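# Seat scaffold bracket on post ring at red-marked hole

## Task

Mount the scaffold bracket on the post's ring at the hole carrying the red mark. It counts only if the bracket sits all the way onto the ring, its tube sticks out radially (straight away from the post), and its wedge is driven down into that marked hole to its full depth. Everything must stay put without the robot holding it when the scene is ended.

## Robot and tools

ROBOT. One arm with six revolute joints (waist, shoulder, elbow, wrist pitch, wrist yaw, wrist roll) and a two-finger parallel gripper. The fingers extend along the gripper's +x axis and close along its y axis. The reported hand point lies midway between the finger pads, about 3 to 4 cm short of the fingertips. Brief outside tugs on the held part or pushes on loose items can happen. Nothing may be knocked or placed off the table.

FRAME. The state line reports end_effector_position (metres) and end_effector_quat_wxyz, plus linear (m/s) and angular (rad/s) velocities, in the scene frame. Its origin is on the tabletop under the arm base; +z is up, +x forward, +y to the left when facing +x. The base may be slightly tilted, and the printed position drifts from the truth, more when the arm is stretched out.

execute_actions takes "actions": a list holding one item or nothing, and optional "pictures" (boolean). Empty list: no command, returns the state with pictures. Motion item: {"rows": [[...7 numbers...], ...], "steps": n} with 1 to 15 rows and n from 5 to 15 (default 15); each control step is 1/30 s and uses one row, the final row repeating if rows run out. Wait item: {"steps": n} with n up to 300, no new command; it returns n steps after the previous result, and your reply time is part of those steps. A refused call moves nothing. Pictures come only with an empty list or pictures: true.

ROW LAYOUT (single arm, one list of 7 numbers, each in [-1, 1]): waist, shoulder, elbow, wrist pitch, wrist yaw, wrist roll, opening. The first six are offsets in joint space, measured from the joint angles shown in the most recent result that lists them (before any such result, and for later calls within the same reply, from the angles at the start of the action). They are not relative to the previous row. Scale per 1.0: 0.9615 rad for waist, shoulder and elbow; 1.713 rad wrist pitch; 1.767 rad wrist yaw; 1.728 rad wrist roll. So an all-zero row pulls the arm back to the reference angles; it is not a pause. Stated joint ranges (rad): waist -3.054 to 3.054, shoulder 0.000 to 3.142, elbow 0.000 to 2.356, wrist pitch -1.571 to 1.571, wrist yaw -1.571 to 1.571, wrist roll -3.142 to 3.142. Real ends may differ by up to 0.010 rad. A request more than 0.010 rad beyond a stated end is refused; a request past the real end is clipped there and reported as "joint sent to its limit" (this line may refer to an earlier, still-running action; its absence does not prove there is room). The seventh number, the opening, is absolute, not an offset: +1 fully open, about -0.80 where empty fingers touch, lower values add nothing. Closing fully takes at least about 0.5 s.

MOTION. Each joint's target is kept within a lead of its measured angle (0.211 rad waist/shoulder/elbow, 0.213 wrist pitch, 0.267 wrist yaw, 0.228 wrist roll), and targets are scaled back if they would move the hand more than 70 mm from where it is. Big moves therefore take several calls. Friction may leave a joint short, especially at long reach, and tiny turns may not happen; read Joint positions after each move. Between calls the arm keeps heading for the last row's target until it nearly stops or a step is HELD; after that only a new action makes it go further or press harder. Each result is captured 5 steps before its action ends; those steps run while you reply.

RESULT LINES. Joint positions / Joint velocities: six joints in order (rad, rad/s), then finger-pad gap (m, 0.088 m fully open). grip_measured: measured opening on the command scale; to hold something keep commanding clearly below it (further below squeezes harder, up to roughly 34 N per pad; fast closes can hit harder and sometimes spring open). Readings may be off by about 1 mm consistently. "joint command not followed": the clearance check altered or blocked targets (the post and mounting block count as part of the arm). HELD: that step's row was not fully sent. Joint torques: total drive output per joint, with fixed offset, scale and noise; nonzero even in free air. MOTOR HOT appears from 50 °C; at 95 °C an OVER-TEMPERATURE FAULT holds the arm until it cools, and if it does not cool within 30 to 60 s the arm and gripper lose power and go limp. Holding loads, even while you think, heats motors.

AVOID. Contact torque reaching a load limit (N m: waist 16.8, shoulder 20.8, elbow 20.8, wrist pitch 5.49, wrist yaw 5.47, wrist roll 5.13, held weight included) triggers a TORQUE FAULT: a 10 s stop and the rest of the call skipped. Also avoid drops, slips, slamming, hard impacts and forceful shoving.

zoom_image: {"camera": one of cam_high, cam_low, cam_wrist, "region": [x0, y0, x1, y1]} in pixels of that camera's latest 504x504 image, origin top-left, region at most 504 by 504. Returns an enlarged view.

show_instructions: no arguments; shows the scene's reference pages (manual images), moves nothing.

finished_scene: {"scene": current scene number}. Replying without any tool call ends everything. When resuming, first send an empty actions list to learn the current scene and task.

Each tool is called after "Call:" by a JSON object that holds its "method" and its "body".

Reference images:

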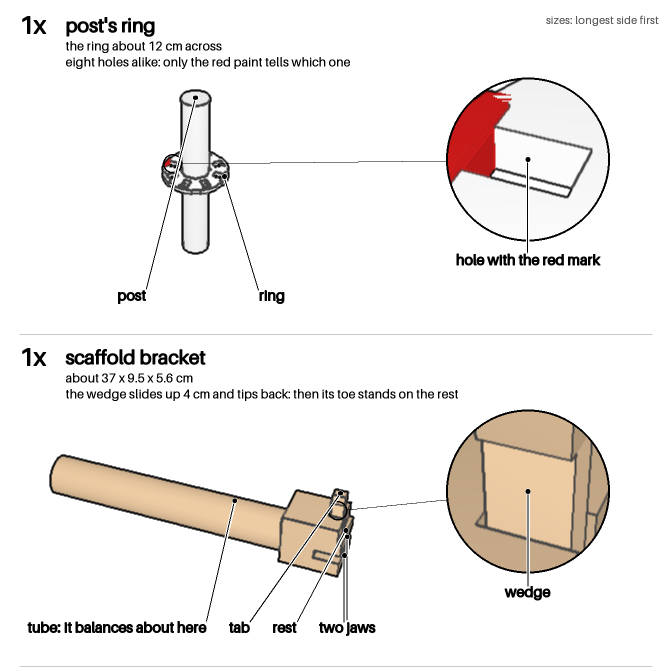

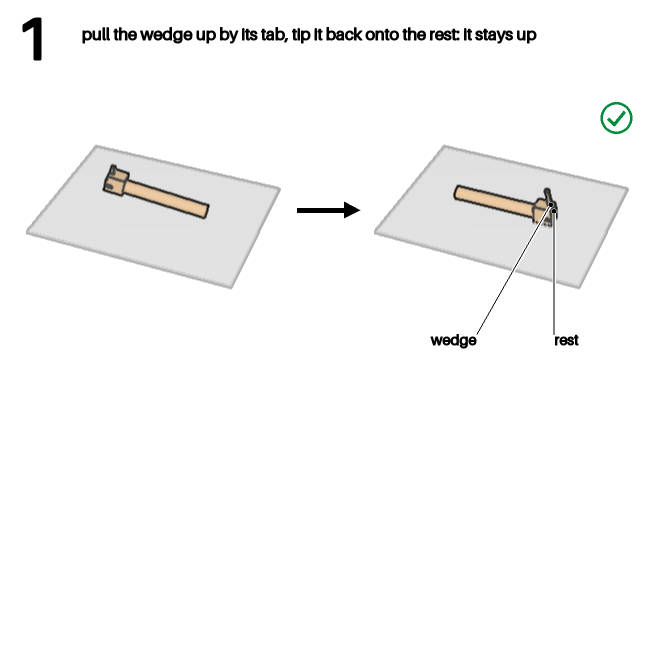

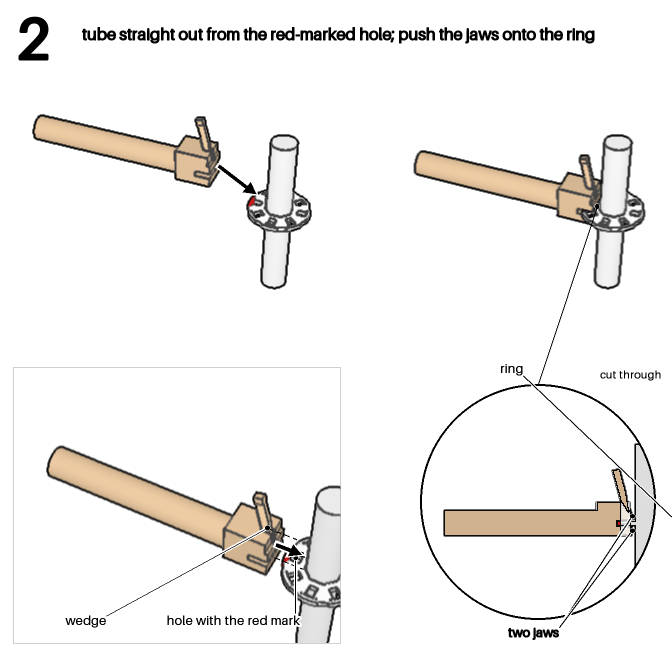

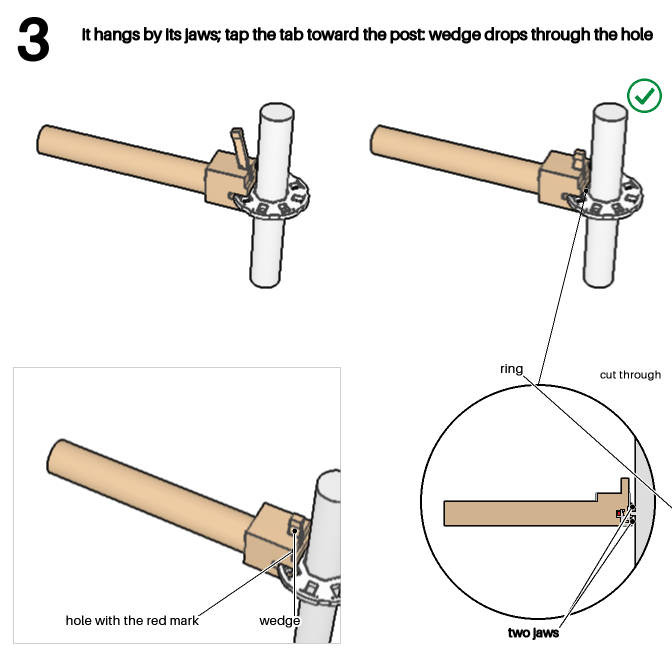

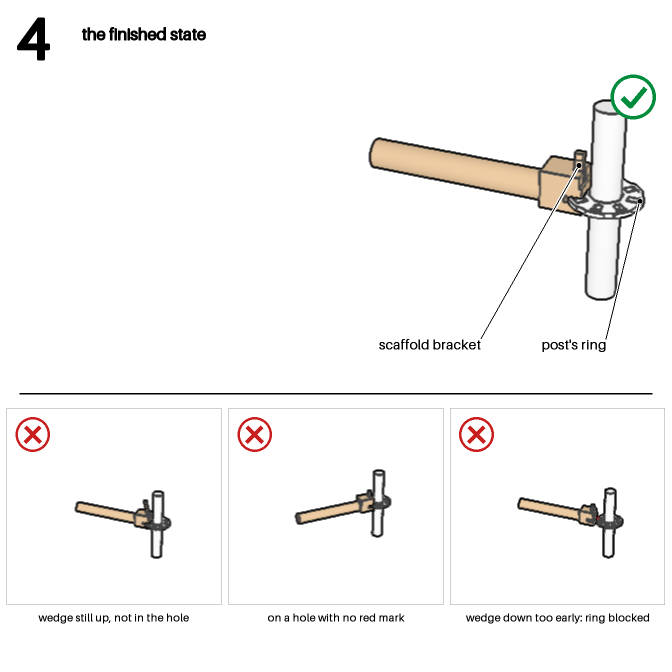

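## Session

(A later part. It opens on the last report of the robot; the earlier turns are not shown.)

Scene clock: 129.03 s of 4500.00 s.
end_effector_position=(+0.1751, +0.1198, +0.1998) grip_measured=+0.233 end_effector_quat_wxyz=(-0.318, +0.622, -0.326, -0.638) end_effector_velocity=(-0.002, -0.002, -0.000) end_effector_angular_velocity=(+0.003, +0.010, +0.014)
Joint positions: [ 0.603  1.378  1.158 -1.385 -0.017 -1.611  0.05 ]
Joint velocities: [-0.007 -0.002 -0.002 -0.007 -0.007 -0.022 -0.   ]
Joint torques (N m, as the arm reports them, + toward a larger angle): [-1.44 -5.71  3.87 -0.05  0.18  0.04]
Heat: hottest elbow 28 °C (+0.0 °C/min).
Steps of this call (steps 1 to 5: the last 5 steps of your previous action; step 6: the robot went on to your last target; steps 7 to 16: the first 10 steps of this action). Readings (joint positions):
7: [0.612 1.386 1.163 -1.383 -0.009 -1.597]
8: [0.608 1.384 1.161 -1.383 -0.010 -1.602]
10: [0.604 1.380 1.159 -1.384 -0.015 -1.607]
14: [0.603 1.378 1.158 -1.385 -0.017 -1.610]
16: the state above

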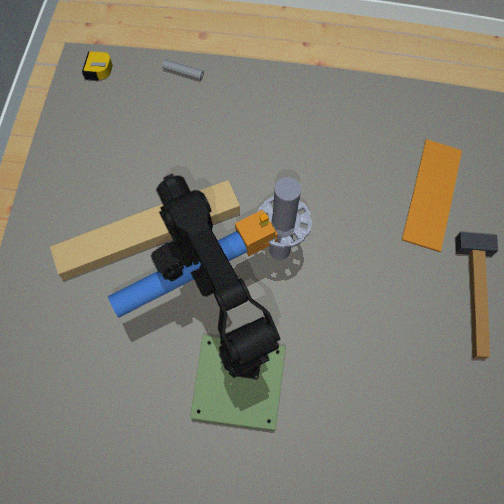

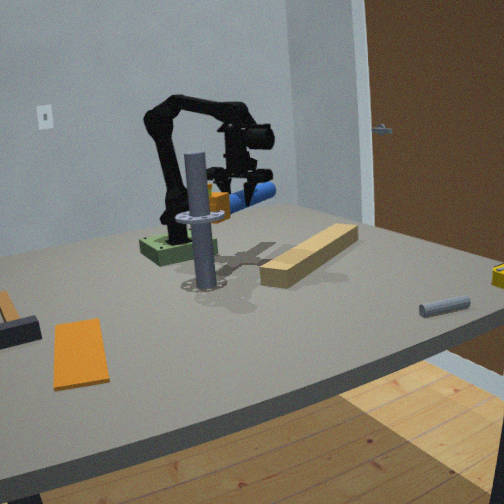

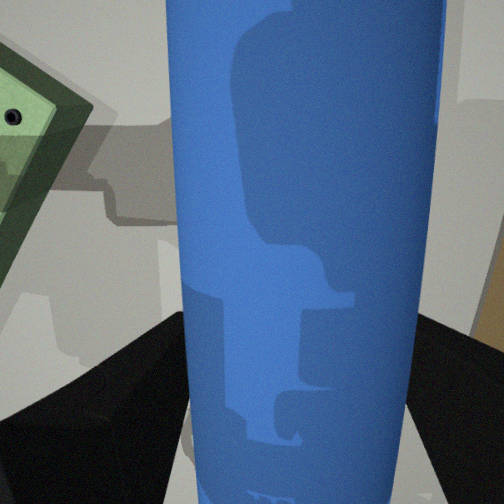

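Call:
{"method": "execute_actions", "body": {"actions": [{"steps": 10}], "pictures": true}}

Call:
{"method": "zoom_image", "body": {"camera": "cam_low", "region": [140, 130, 300, 260]}}

Call:
{"method": "zoom_image", "body": {"camera": "cam_high", "region": [200, 160, 340, 280]}}

Scene clock: 129.37 s of 4500.00 s.
end_effector_position=(+0.1751, +0.1197, +0.1999) grip_measured=+0.233 end_effector_quat_wxyz=(-0.318, +0.622, -0.326, -0.638) end_effector_velocity=(-0.006, -0.003, -0.001) end_effector_angular_velocity=(-0.009, +0.026, +0.005)
Joint positions: [ 0.603  1.377  1.158 -1.385 -0.017 -1.611  0.05 ]
Joint velocities: [-0.002 -0.002 -0.007 -0.022 -0.007 -0.007 -0.   ]
Joint torques (N m, as the arm reports them, + toward a larger angle): [-1.44 -5.73  3.84 -0.03  0.21  0.02]
Heat: hottest elbow 28 °C (+0.0 °C/min).
Kept back: nothing.
Steps of this call (steps 1 to 5: the last 5 steps of your previous action; steps 6 to 10: the robot went on to your last target). Readings (joint positions):
1: [0.603 1.378 1.158 -1.385 -0.017 -1.611]
2: [0.603 1.378 1.158 -1.385 -0.017 -1.611]
4: [0.603 1.378 1.158 -1.385 -0.017 -1.611]
8: [0.603 1.377 1.158 -1.385 -0.017 -1.611]
10: the state above

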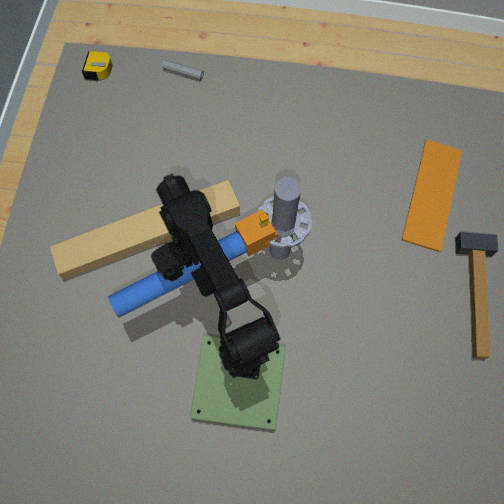

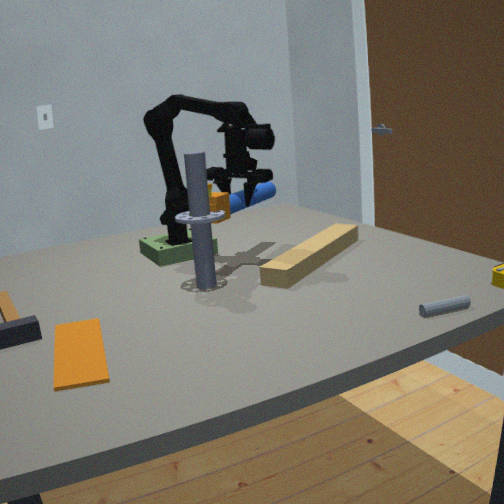

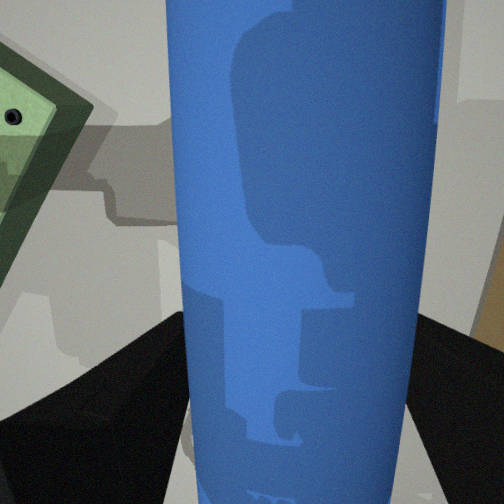

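Region (140, 130, 300, 260) of cam_low's 504x504 image, scaled by 3.150, with more detail than that image has; it fills the top 410 rows of this view, and the rest is white.

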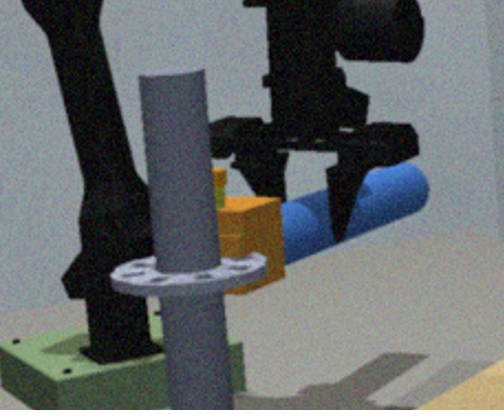

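Region (200, 160, 340, 280) of cam_high's 504x504 image, scaled by 3.600, with more detail than that image has; it fills the top 432 rows of this view, and the rest is white.

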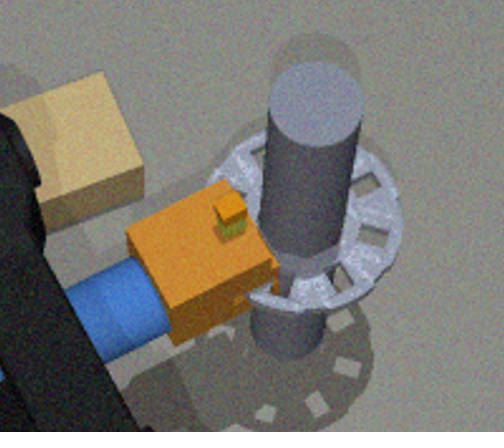

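Call:
{"method": "execute_actions", "body": {"actions": [{"rows": [[0.008,0,0,0,0,0,0.8]], "steps": 15}]}}

Call:
{"method": "execute_actions", "body": {"actions": [{"rows": [[0,0,0.21,0.12,0,0,0.8]], "steps": 15}]}}

Scene clock: 129.83 s of 4500.00 s.
end_effector_position=(+0.1747, +0.1201, +0.1998) grip_measured=+0.463 end_effector_quat_wxyz=(-0.316, +0.623, -0.325, -0.638) end_effector_velocity=(-0.004, +0.002, -0.000) end_effector_angular_velocity=(+0.002, +0.010, +0.005)
Joint positions: [ 0.607  1.377  1.157 -1.385 -0.015 -1.611  0.062]
Joint velocities: [ 0.012 -0.002 -0.002 -0.007 -0.007  0.007  0.173]
Joint torques (N m, as the arm reports them, + toward a larger angle): [ 0.17 -4.7   4.56  0.41 -0.2  -0.01]
Heat: hottest elbow 28 °C (+0.0 °C/min).
Steps of this call (steps 1 to 4: the robot went on to your last target; steps 5 to 14: the first 10 steps of this action). Readings (joint positions):
5: [0.603 1.377 1.157 -1.385 -0.017 -1.611]
6: [0.604 1.377 1.157 -1.385 -0.016 -1.611]
8: [0.604 1.377 1.157 -1.385 -0.016 -1.611]
12: [0.606 1.377 1.157 -1.385 -0.015 -1.611]
14: the state above

Scene clock: 130.33 s of 4500.00 s.
end_effector_position=(+0.2376, +0.1638, +0.2632) grip_measured=+0.800 end_effector_quat_wxyz=(-0.430, +0.678, -0.198, -0.562) end_effector_velocity=(+0.015, +0.010, +0.011) end_effector_angular_velocity=(+0.057, -0.077, +0.007)
Joint positions: [ 0.609  1.376  1.351 -1.19  -0.019 -1.609  0.078]
Joint velocities: [-0.002 -0.002  0.012  0.081 -0.007 -0.007  0.   ]
Joint torques (N m, as the arm reports them, + toward a larger angle): [-0.22 -4.98  5.43  1.29 -0.02 -0.06]
Heat: hottest elbow 29 °C (+1.0 °C/min).
Steps of this call (steps 1 to 5: the last 5 steps of your previous action; steps 6 to 15: the first 10 steps of this action, its rows measured from where the robot was after step 5). Readings (joint positions):
5: [0.607 1.377 1.157 -1.385 -0.015 -1.611]
6: [0.607 1.378 1.172 -1.376 -0.015 -1.611]
7: [0.607 1.381 1.198 -1.343 -0.018 -1.608]
9: [0.609 1.383 1.261 -1.256 -0.023 -1.608]
13: [0.609 1.376 1.344 -1.194 -0.019 -1.609]
15: the state above

Call:
{"method": "execute_actions", "body": {"actions": [{"rows": [[0,-0.10,0.20,-0.165,0.01,0,-0.9]], "steps": 15}], "pictures": true}}

Call:
{"method": "zoom_image", "body": {"camera": "cam_high", "region": [200, 160, 340, 280]}}

Scene clock: 132.00 s of 4500.00 s.
end_effector_position=(+0.1983, +0.1352, +0.3278) grip_measured=-0.364 end_effector_quat_wxyz=(-0.437, +0.685, -0.191, -0.551) end_effector_velocity=(-0.014, -0.012, -0.029) end_effector_angular_velocity=(-0.139, +0.180, +0.014)
Joint positions: [ 0.609  1.269  1.541 -1.457 -0.006 -1.609  0.021]
Joint velocities: [-0.002  0.071 -0.002 -0.154  0.007 -0.022 -0.176]
Joint torques (N m, as the arm reports them, + toward a larger angle): [-0.09 -2.94  4.64  1.02  0.    0.  ]
Heat: hottest elbow 29 °C (+1.0 °C/min).
Steps of this call (steps 1 to 5: the last 5 steps of your previous action; steps 6 to 15: the robot went on to your last target; steps 16 to 40: nothing new was sent; steps 41 to 50: the first 10 steps of this action). Readings (joint positions):
41: [0.609 1.369 1.375 -1.217 -0.016 -1.609]
42: [0.609 1.366 1.409 -1.279 -0.012 -1.609]
44: [0.609 1.332 1.473 -1.369 -0.009 -1.609]
48: [0.609 1.270 1.539 -1.444 -0.007 -1.609]
50: the state above

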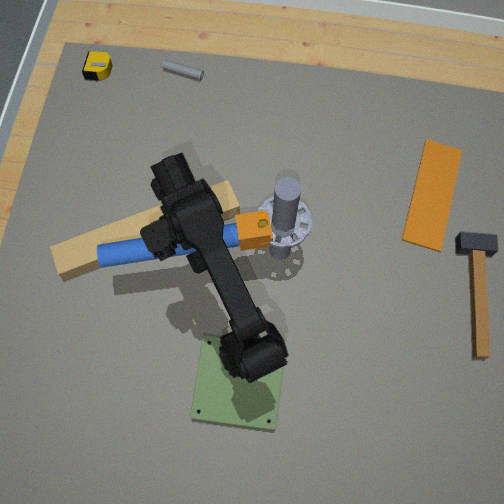

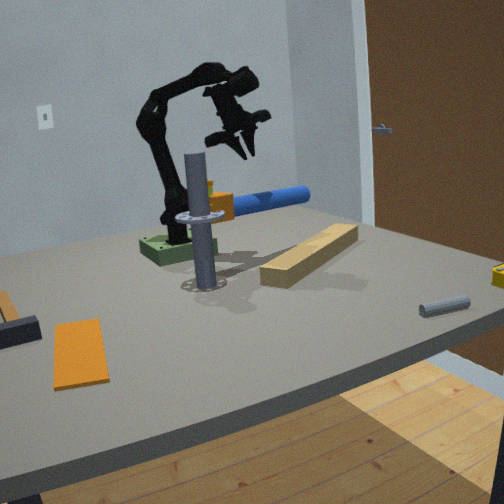

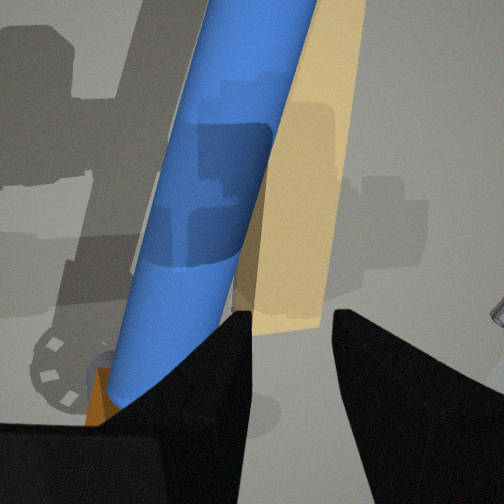

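Region (200, 160, 340, 280) of cam_high's 504x504 image, scaled by 3.600, with more detail than that image has; it fills the top 432 rows of this view, and the rest is white.

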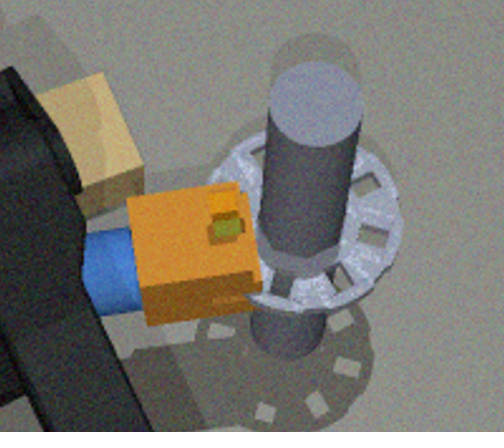

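Call:
{"method": "execute_actions", "body": {"actions": [{"rows": [[0,0.25,0.02,-0.054,0.005,0,0.95]], "steps": 15}]}}

Call:
{"method": "execute_actions", "body": {"actions": [{"steps": 12}], "pictures": true}}

Call:
{"method": "zoom_image", "body": {"camera": "cam_low", "region": [140, 100, 340, 260]}}

Scene clock: 133.63 s of 4500.00 s.
end_effector_position=(+0.2148, +0.1451, +0.2704) grip_measured=+0.264 end_effector_quat_wxyz=(-0.345, +0.645, -0.295, -0.615) end_effector_velocity=(-0.015, -0.009, +0.023) end_effector_angular_velocity=(+0.023, -0.023, +0.006)
Joint positions: [ 0.609  1.512  1.554 -1.543 -0.    -1.609  0.052]
Joint velocities: [-0.002 -0.066  0.032 -0.066 -0.007 -0.007  0.175]
Joint torques (N m, as the arm reports them, + toward a larger angle): [-0.08 -6.04  4.95  0.4   0.   -0.01]
Heat: hottest elbow 29 °C (+1.0 °C/min).
Steps of this call (steps 1 to 5: the last 5 steps of your previous action; steps 6 to 30: the robot went on to your last target; steps 31 to 39: nothing new was sent; steps 40 to 49: the first 10 steps of this action). Readings (joint positions):
40: [0.609 1.303 1.547 -1.490 -0.005 -1.609]
41: [0.609 1.335 1.562 -1.514 -0.004 -1.609]
43: [0.609 1.416 1.568 -1.519 -0.002 -1.609]
47: [0.609 1.511 1.554 -1.540 -0.000 -1.609]
49: the state above

Scene clock: 134.03 s of 4500.00 s.
end_effector_position=(+0.2140, +0.1446, +0.2715) grip_measured=+0.949 end_effector_quat_wxyz=(-0.346, +0.645, -0.295, -0.615) end_effector_velocity=(-0.004, +0.001, +0.001) end_effector_angular_velocity=(+0.016, +0.014, +0.007)
Joint positions: [ 0.609  1.509  1.555 -1.546 -0.    -1.609  0.085]
Joint velocities: [-0.002 -0.007 -0.002 -0.007 -0.022 -0.007  0.   ]
Joint torques (N m, as the arm reports them, + toward a larger angle): [-0.1  -5.69  5.02  0.42  0.01 -0.01]
Heat: hottest elbow 29 °C (+1.0 °C/min).
Kept back: nothing.
Steps of this call (steps 1 to 5: the last 5 steps of your previous action; steps 6 to 12: the robot went on to your last target). Readings (joint positions):
1: [0.609 1.510 1.555 -1.545 -0.000 -1.609]
2: [0.609 1.509 1.555 -1.546 -0.000 -1.609]
4: [0.609 1.509 1.555 -1.546 -0.000 -1.609]
8: [0.609 1.509 1.555 -1.546 -0.000 -1.609]
12: the state above

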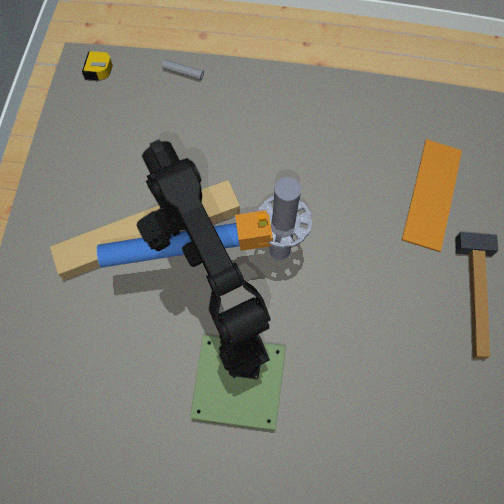

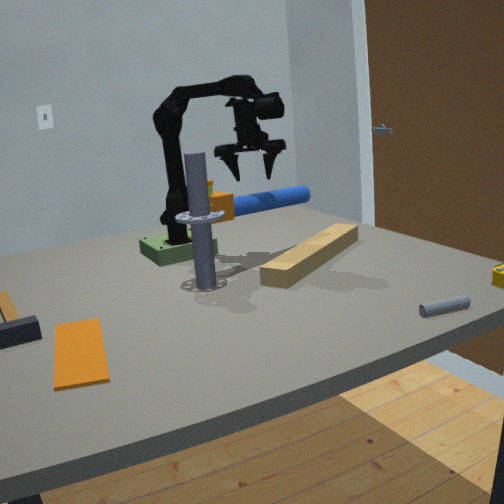

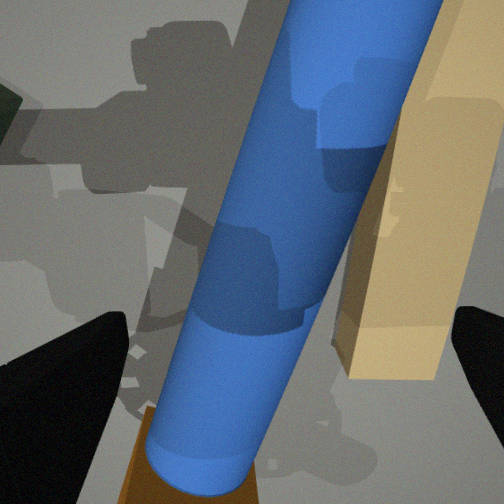

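Region (140, 100, 340, 260) of cam_low's 504x504 image, scaled by 2.520, with more detail than that image has; it fills the top 403 rows of this view, and the rest is white.

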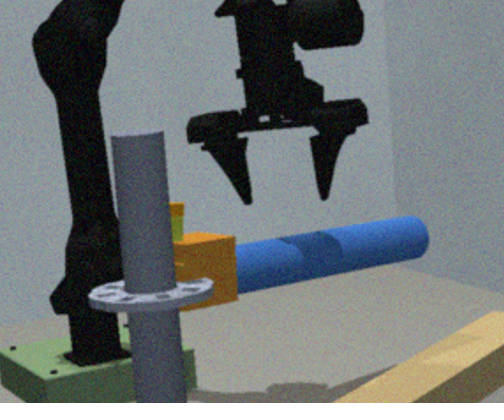

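Call:
{"method": "execute_actions", "body": {"actions": [{"rows": [[0,-0.113,-0.068,-0.004,0,0,0.95]], "steps": 15}]}}

Call:
{"method": "execute_actions", "body": {"actions": [{"steps": 8}], "pictures": true}}

Scene clock: 135.00 s of 4500.00 s.
end_effector_position=(+0.1958, +0.1324, +0.2819) grip_measured=+0.950 end_effector_quat_wxyz=(-0.359, +0.652, -0.280, -0.606) end_effector_velocity=(-0.004, -0.003, -0.018) end_effector_angular_velocity=(-0.033, +0.034, +0.009)
Joint positions: [ 0.609  1.405  1.505 -1.555 -0.    -1.609  0.086]
Joint velocities: [ 0.002 -0.002 -0.071  0.022  0.007 -0.007  0.   ]
Joint torques (N m, as the arm reports them, + toward a larger angle): [-0.09 -5.21  3.76  0.84 -0.14 -0.02]
Heat: hottest elbow 29 °C (+1.0 °C/min).
Steps of this call (steps 1 to 15: the robot went on to your last target; steps 16 to 19: nothing new was sent; steps 20 to 29: the first 10 steps of this action). Readings (joint positions):
20: [0.609 1.496 1.548 -1.542 -0.000 -1.609]
21: [0.609 1.480 1.532 -1.543 -0.000 -1.609]
23: [0.609 1.442 1.512 -1.555 -0.000 -1.609]
27: [0.609 1.406 1.508 -1.555 -0.000 -1.609]
29: the state above

Scene clock: 135.27 s of 4500.00 s.
end_effector_position=(+0.1952, +0.1320, +0.2805) grip_measured=+0.950 end_effector_quat_wxyz=(-0.358, +0.651, -0.282, -0.607) end_effector_velocity=(-0.002, -0.000, -0.001) end_effector_angular_velocity=(-0.003, +0.013, +0.020)
Joint positions: [ 0.609  1.405  1.499 -1.555 -0.    -1.609  0.086]
Joint velocities: [-0.002  0.002 -0.002 -0.007 -0.007 -0.022  0.   ]
Joint torques (N m, as the arm reports them, + toward a larger angle): [-0.04 -5.29  3.74  0.82 -0.14 -0.01]
Heat: hottest elbow 29 °C (+1.0 °C/min).
Kept back: nothing.
Steps of this call (steps 1 to 5: the last 5 steps of your previous action; steps 6 to 8: the robot went on to your last target). Readings (joint positions):
1: [0.609 1.405 1.502 -1.555 -0.000 -1.609]
2: [0.609 1.405 1.500 -1.555 -0.000 -1.609]
4: [0.609 1.405 1.499 -1.555 -0.000 -1.609]
8: the state above

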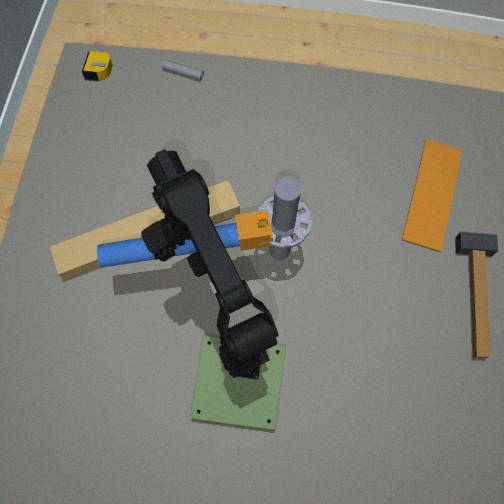

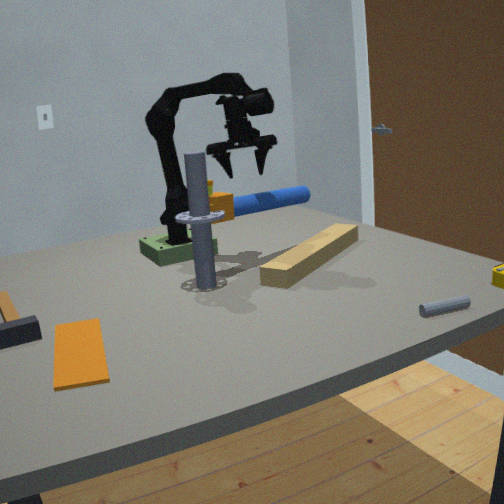

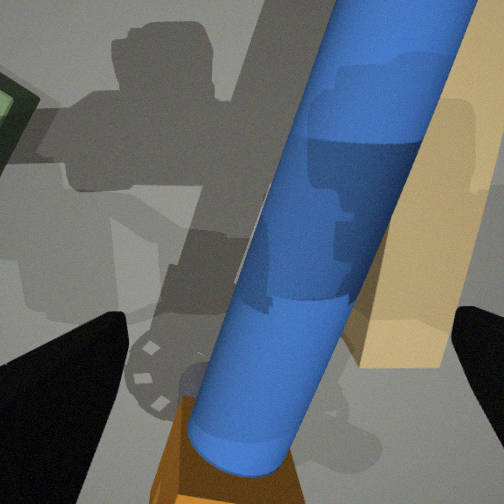

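Call:
{"method": "execute_actions", "body": {"actions": [{"rows": [[0,0.05,-0.07,0,0,0,0.95]], "steps": 15}]}}

Call:
{"method": "execute_actions", "body": {"actions": [{"steps": 8}], "pictures": true}}

Call:
{"method": "zoom_image", "body": {"camera": "cam_low", "region": [140, 100, 340, 260]}}

Scene clock: 135.97 s of 4500.00 s.
end_effector_position=(+0.1928, +0.1303, +0.2555) grip_measured=+0.950 end_effector_quat_wxyz=(-0.327, +0.635, -0.314, -0.626) end_effector_velocity=(-0.001, +0.003, -0.000) end_effector_angular_velocity=(+0.022, +0.006, -0.009)
Joint positions: [ 0.609  1.449  1.439 -1.553 -0.    -1.609  0.086]
Joint velocities: [-0.002 -0.002 -0.002  0.007 -0.022  0.007 -0.   ]
Joint torques (N m, as the arm reports them, + toward a larger angle): [-0.01 -4.83  3.93  0.36 -0.13 -0.02]
Heat: hottest elbow 29 °C (+1.0 °C/min).
Steps of this call (steps 1 to 11: the robot went on to your last target; steps 12 to 21: the first 10 steps of this action). Readings (joint positions):
12: [0.609 1.408 1.492 -1.553 -0.000 -1.609]
13: [0.609 1.410 1.482 -1.552 -0.000 -1.609]
15: [0.609 1.426 1.461 -1.553 -0.000 -1.609]
19: [0.609 1.449 1.440 -1.553 -0.000 -1.609]
21: the state above

Scene clock: 136.23 s of 4500.00 s.
end_effector_position=(+0.1928, +0.1303, +0.2555) grip_measured=+0.950 end_effector_quat_wxyz=(-0.327, +0.635, -0.314, -0.626) end_effector_velocity=(-0.004, -0.005, +0.001) end_effector_angular_velocity=(-0.016, +0.010, +0.005)
Joint positions: [ 0.609  1.449  1.439 -1.553 -0.    -1.609  0.086]
Joint velocities: [-0.002 -0.007 -0.002 -0.022  0.007 -0.007 -0.   ]
Joint torques (N m, as the arm reports them, + toward a larger angle): [-0.02 -4.76  3.91  0.33 -0.16 -0.01]
Heat: hottest elbow 29 °C (+1.0 °C/min).
Kept back: nothing.
Steps of this call (steps 1 to 5: the last 5 steps of your previous action; steps 6 to 8: the robot went on to your last target). Readings (joint positions):
1: [0.609 1.449 1.439 -1.553 -0.000 -1.609]
2: [0.609 1.449 1.439 -1.553 -0.000 -1.609]
4: [0.609 1.449 1.439 -1.553 -0.000 -1.609]
8: the state above

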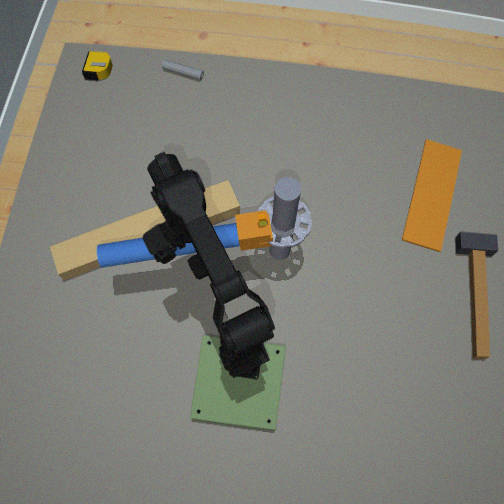

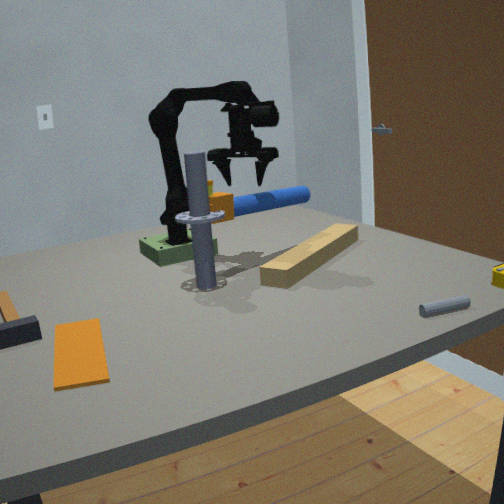

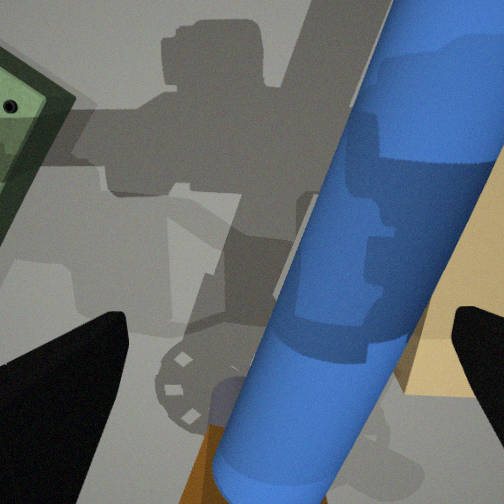

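Region (140, 100, 340, 260) of cam_low's 504x504 image, scaled by 2.520, with more detail than that image has; it fills the top 403 rows of this view, and the rest is white.

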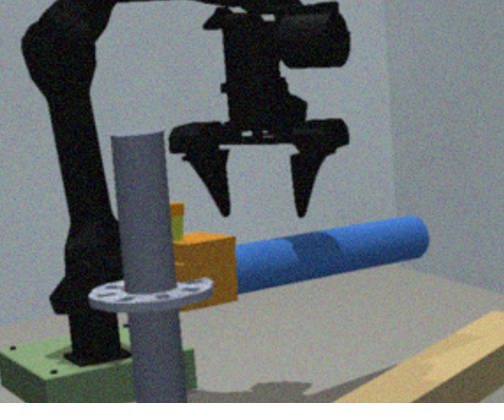

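Call:
{"method": "execute_actions", "body": {"actions": [{"rows": [[0,0.057,0.048,0,0,0,0.95]], "steps": 12}]}}

Call:
{"method": "execute_actions", "body": {"actions": [{"rows": [[0,0,-0.23,0.122,0,0,0.95]], "steps": 15}]}}

Call:
{"method": "execute_actions", "body": {"actions": [{"steps": 8}], "pictures": true}}

Scene clock: 136.97 s of 4500.00 s.
end_effector_position=(+0.2008, +0.1357, +0.2540) grip_measured=+0.950 end_effector_quat_wxyz=(-0.323, +0.633, -0.318, -0.628) end_effector_velocity=(+0.007, +0.007, -0.005) end_effector_angular_velocity=(-0.012, +0.030, +0.010)
Joint positions: [ 0.609  1.493  1.472 -1.553 -0.    -1.609  0.086]
Joint velocities: [ 0.002  0.056  0.032 -0.007 -0.007 -0.007 -0.   ]
Joint torques (N m, as the arm reports them, + toward a larger angle): [-0.06 -4.83  5.4   0.5  -0.15  0.  ]
Heat: hottest elbow 29 °C (+1.0 °C/min).
Steps of this call (steps 1 to 15: the robot went on to your last target; steps 16 to 22: the first 7 steps of this action). Readings (joint positions):
16: [0.609 1.455 1.444 -1.556 -0.000 -1.609]
17: [0.609 1.464 1.453 -1.558 -0.000 -1.609]
19: [0.609 1.481 1.467 -1.553 -0.000 -1.609]
22: the state above

Scene clock: 137.47 s of 4500.00 s.
end_effector_position=(+0.2070, +0.1392, +0.2036) grip_measured=+0.950 end_effector_quat_wxyz=(-0.322, +0.633, -0.320, -0.628) end_effector_velocity=(-0.002, -0.005, -0.019) end_effector_angular_velocity=(-0.018, +0.014, -0.000)
Joint positions: [ 0.609  1.498  1.275 -1.355  0.002 -1.608  0.086]
Joint velocities: [-0.007 -0.002 -0.076  0.051  0.007 -0.007 -0.   ]
Joint torques (N m, as the arm reports them, + toward a larger angle): [-0.06 -6.05  3.7   0.66 -0.24 -0.05]
Heat: hottest elbow 29 °C (+1.0 °C/min).
Steps of this call (steps 1 to 5: the last 5 steps of your previous action; steps 6 to 15: the first 10 steps of this action, its rows measured from where the robot was after step 5). Readings (joint positions):
5: [0.609 1.495 1.477 -1.553 -0.000 -1.609]
6: [0.609 1.492 1.451 -1.513 -0.000 -1.609]
7: [0.609 1.482 1.407 -1.453 -0.000 -1.609]
9: [0.609 1.487 1.334 -1.406 -0.000 -1.609]
13: [0.609 1.498 1.279 -1.359 0.002 -1.608]
15: the state above

Scene clock: 137.73 s of 4500.00 s.
end_effector_position=(+0.2070, +0.1392, +0.2016) grip_measured=+0.950 end_effector_quat_wxyz=(-0.322, +0.633, -0.320, -0.628) end_effector_velocity=(-0.003, -0.001, -0.002) end_effector_angular_velocity=(-0.003, +0.018, +0.005)
Joint positions: [ 0.609  1.498  1.267 -1.347  0.002 -1.608  0.086]
Joint velocities: [-0.002  0.002 -0.007 -0.007 -0.007 -0.007 -0.   ]
Joint torques (N m, as the arm reports them, + toward a larger angle): [-0.03 -6.03  3.77  0.61 -0.25 -0.03]
Heat: hottest elbow 29 °C (+1.0 °C/min).
Kept back: nothing.
Steps of this call (steps 1 to 5: the last 5 steps of your previous action; steps 6 to 8: the robot went on to your last target). Readings (joint positions):
1: [0.609 1.498 1.272 -1.352 0.002 -1.608]
2: [0.609 1.498 1.270 -1.350 0.002 -1.608]
4: [0.609 1.498 1.268 -1.348 0.002 -1.608]
8: the state above

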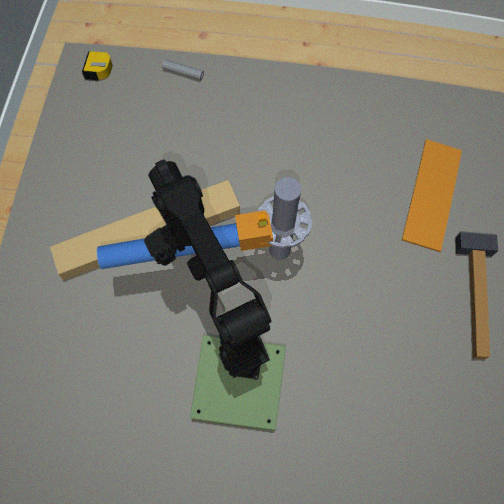

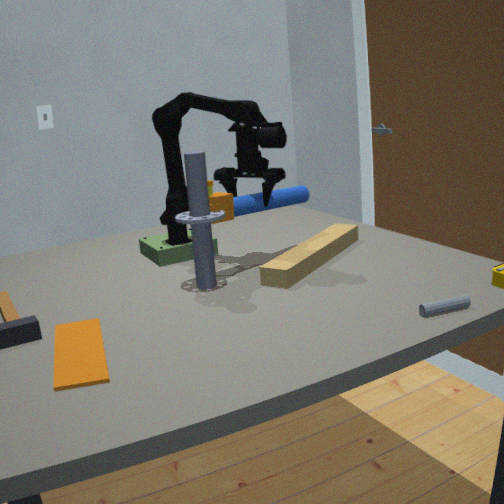

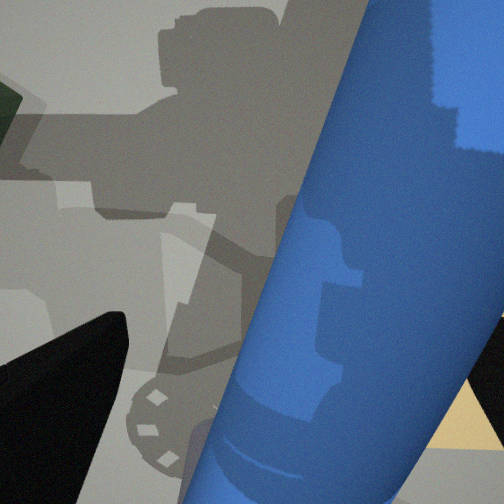

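Call:
{"method": "execute_actions", "body": {"actions": [{"rows": [[0,-0.02,-0.018,-0.004,0,0,0.8],[0,-0.04,-0.036,-0.007,0,0,0.7],[0,-0.06,-0.055,-0.011,0,0,0.6],[0,-0.08,-0.073,-0.014,0,0,0.5],[0,-0.10,-0.09,-0.018,0,0,0.45],[0,-0.115,-0.104,-0.02,0,0,0.4],[0,-0.126,-0.114,-0.022,0,0,0.35],[0,-0.126,-0.114,-0.022,0,0,0.3]], "steps": 15}]}}

Call:
{"method": "execute_actions", "body": {"actions": [{"steps": 8}], "pictures": true}}

Call:
{"method": "zoom_image", "body": {"camera": "cam_high", "region": [100, 160, 340, 320]}}

Scene clock: 138.53 s of 4500.00 s.
end_effector_position=(+0.1810, +0.1226, +0.2021) grip_measured=+0.376 end_effector_quat_wxyz=(-0.317, +0.629, -0.323, -0.632) end_effector_velocity=(-0.028, -0.017, -0.003) end_effector_angular_velocity=(+0.033, -0.010, -0.015)
Joint positions: [ 0.609  1.392  1.178 -1.378 -0.002 -1.609  0.057]
Joint velocities: [-0.007 -0.149 -0.129  0.007 -0.022  0.007 -0.04 ]
Joint torques (N m, as the arm reports them, + toward a larger angle): [-0.16 -5.02  3.73  0.28  0.01  0.05]
Heat: hottest elbow 29 °C (+1.0 °C/min).
Steps of this call (steps 1 to 14: the robot went on to your last target; steps 15 to 24: the first 10 steps of this action). Readings (joint positions):
15: [0.609 1.497 1.266 -1.344 0.002 -1.608]
16: [0.609 1.493 1.262 -1.341 0.001 -1.608]
18: [0.609 1.472 1.245 -1.345 -0.003 -1.608]
22: [0.609 1.408 1.191 -1.374 -0.003 -1.609]
24: the state above

Scene clock: 138.80 s of 4500.00 s.
end_effector_position=(+0.1792, +0.1214, +0.2018) grip_measured=+0.307 end_effector_quat_wxyz=(-0.317, +0.629, -0.323, -0.632) end_effector_velocity=(-0.006, -0.003, +0.001) end_effector_angular_velocity=(-0.003, +0.018, +0.005)
Joint positions: [ 0.609  1.384  1.171 -1.379 -0.002 -1.609  0.054]
Joint velocities: [-0.002 -0.012 -0.007 -0.022 -0.007 -0.007 -0.002]
Joint torques (N m, as the arm reports them, + toward a larger angle): [-0.13 -5.42  3.48  0.07  0.02  0.04]
Heat: hottest elbow 29 °C (+1.0 °C/min).
Kept back: nothing.
Steps of this call (steps 1 to 5: the last 5 steps of your previous action; steps 6 to 8: the robot went on to your last target). Readings (joint positions):
1: [0.609 1.389 1.175 -1.378 -0.002 -1.609]
2: [0.609 1.388 1.174 -1.378 -0.002 -1.609]
4: [0.609 1.386 1.172 -1.378 -0.002 -1.609]
8: the state above

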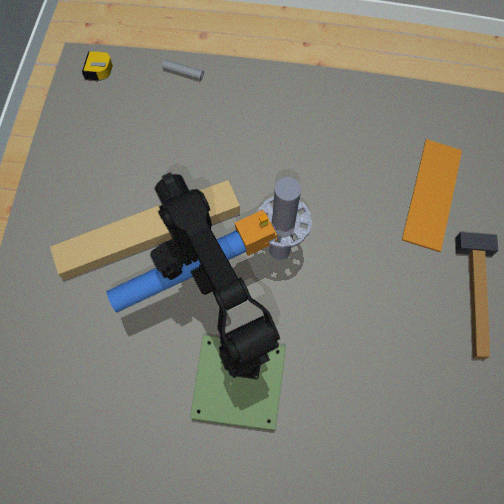

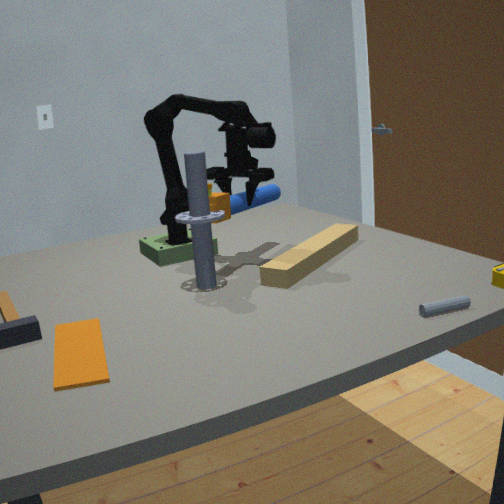

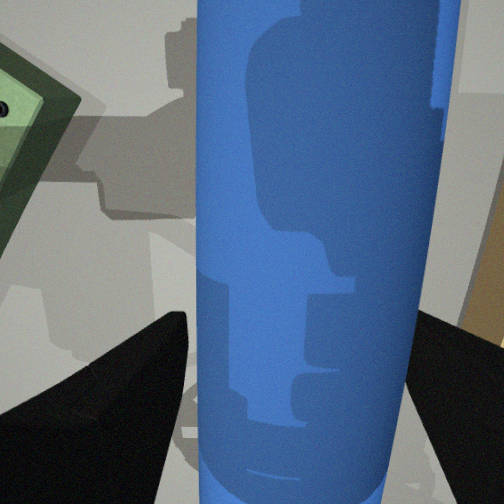

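Region (100, 160, 340, 320) of cam_high's 504x504 image, scaled by 2.100, with more detail than that image has.

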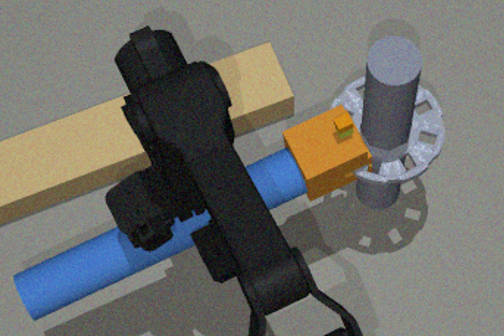

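Call:
{"method": "execute_actions", "body": {"actions": [{"rows": [[-0.004,-0.008,-0.014,-0.004,-0.008,0,-0.5]], "steps": 15}]}}

Call:
{"method": "execute_actions", "body": {"actions": [{"rows": [[0,0,0,0,0,0,0.95]], "steps": 15}], "pictures": true}}

Call:
{"method": "zoom_image", "body": {"camera": "cam_high", "region": [100, 160, 340, 320]}}

Call:
{"method": "zoom_image", "body": {"camera": "cam_low", "region": [140, 130, 300, 260]}}

Scene clock: 139.47 s of 4500.00 s.
end_effector_position=(+0.1788, +0.1214, +0.2020) grip_measured=+0.241 end_effector_quat_wxyz=(-0.317, +0.629, -0.322, -0.632) end_effector_velocity=(+0.002, -0.001, +0.001) end_effector_angular_velocity=(+0.001, -0.014, +0.005)
Joint positions: [ 0.609  1.382  1.17  -1.379 -0.004 -1.612  0.051]
Joint velocities: [-0.002 -0.007 -0.002  0.007  0.007 -0.007 -0.   ]
Joint torques (N m, as the arm reports them, + toward a larger angle): [-0.3  -5.44  3.5   0.   -0.62  0.07]
Heat: hottest elbow 28 °C (+0.0 °C/min).
Steps of this call (steps 1 to 10: the robot went on to your last target; steps 11 to 20: the first 10 steps of this action). Readings (joint positions):
11: [0.609 1.383 1.170 -1.379 -0.002 -1.609]
12: [0.609 1.383 1.170 -1.379 -0.003 -1.611]
14: [0.609 1.382 1.170 -1.379 -0.003 -1.611]
18: [0.609 1.382 1.170 -1.379 -0.004 -1.611]
20: the state above

Scene clock: 139.97 s of 4500.00 s.
end_effector_position=(+0.1788, +0.1213, +0.2020) grip_measured=+0.669 end_effector_quat_wxyz=(-0.318, +0.629, -0.322, -0.633) end_effector_velocity=(-0.002, -0.001, +0.001) end_effector_angular_velocity=(+0.005, +0.006, +0.005)
Joint positions: [ 0.608  1.382  1.17  -1.379 -0.004 -1.612  0.072]
Joint velocities: [-0.002 -0.007 -0.002 -0.007 -0.007 -0.007  0.176]
Joint torques (N m, as the arm reports them, + toward a larger angle): [-0.12 -4.76  4.59  0.44 -0.16 -0.02]
Heat: hottest elbow 28 °C (+0.0 °C/min).
Steps of this call (steps 1 to 5: the last 5 steps of your previous action; steps 6 to 15: the first 10 steps of this action, its rows measured from where the robot was after step 5). Readings (joint positions):
5: [0.608 1.382 1.170 -1.379 -0.004 -1.612]
6: [0.608 1.382 1.170 -1.379 -0.004 -1.612]
7: [0.608 1.382 1.170 -1.379 -0.004 -1.612]
9: [0.608 1.382 1.170 -1.379 -0.004 -1.612]
13: [0.608 1.382 1.170 -1.379 -0.004 -1.612]
15: the state above

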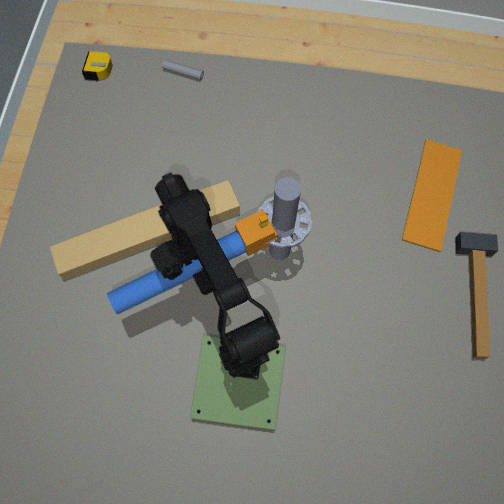

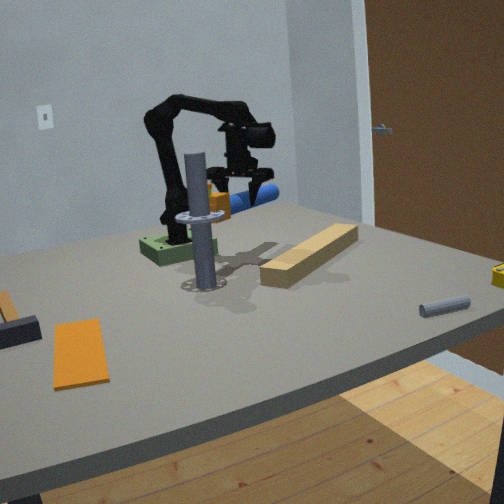

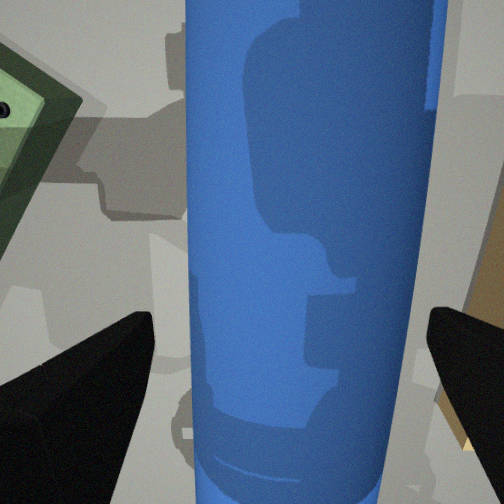

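Region (100, 160, 340, 320) of cam_high's 504x504 image, scaled by 2.100, with more detail than that image has.

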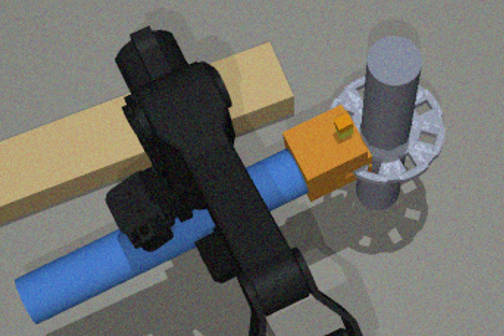

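Region (140, 130, 300, 260) of cam_low's 504x504 image, scaled by 3.150, with more detail than that image has; it fills the top 410 rows of this view, and the rest is white.

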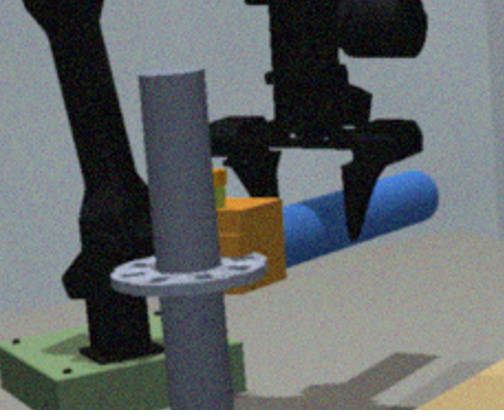

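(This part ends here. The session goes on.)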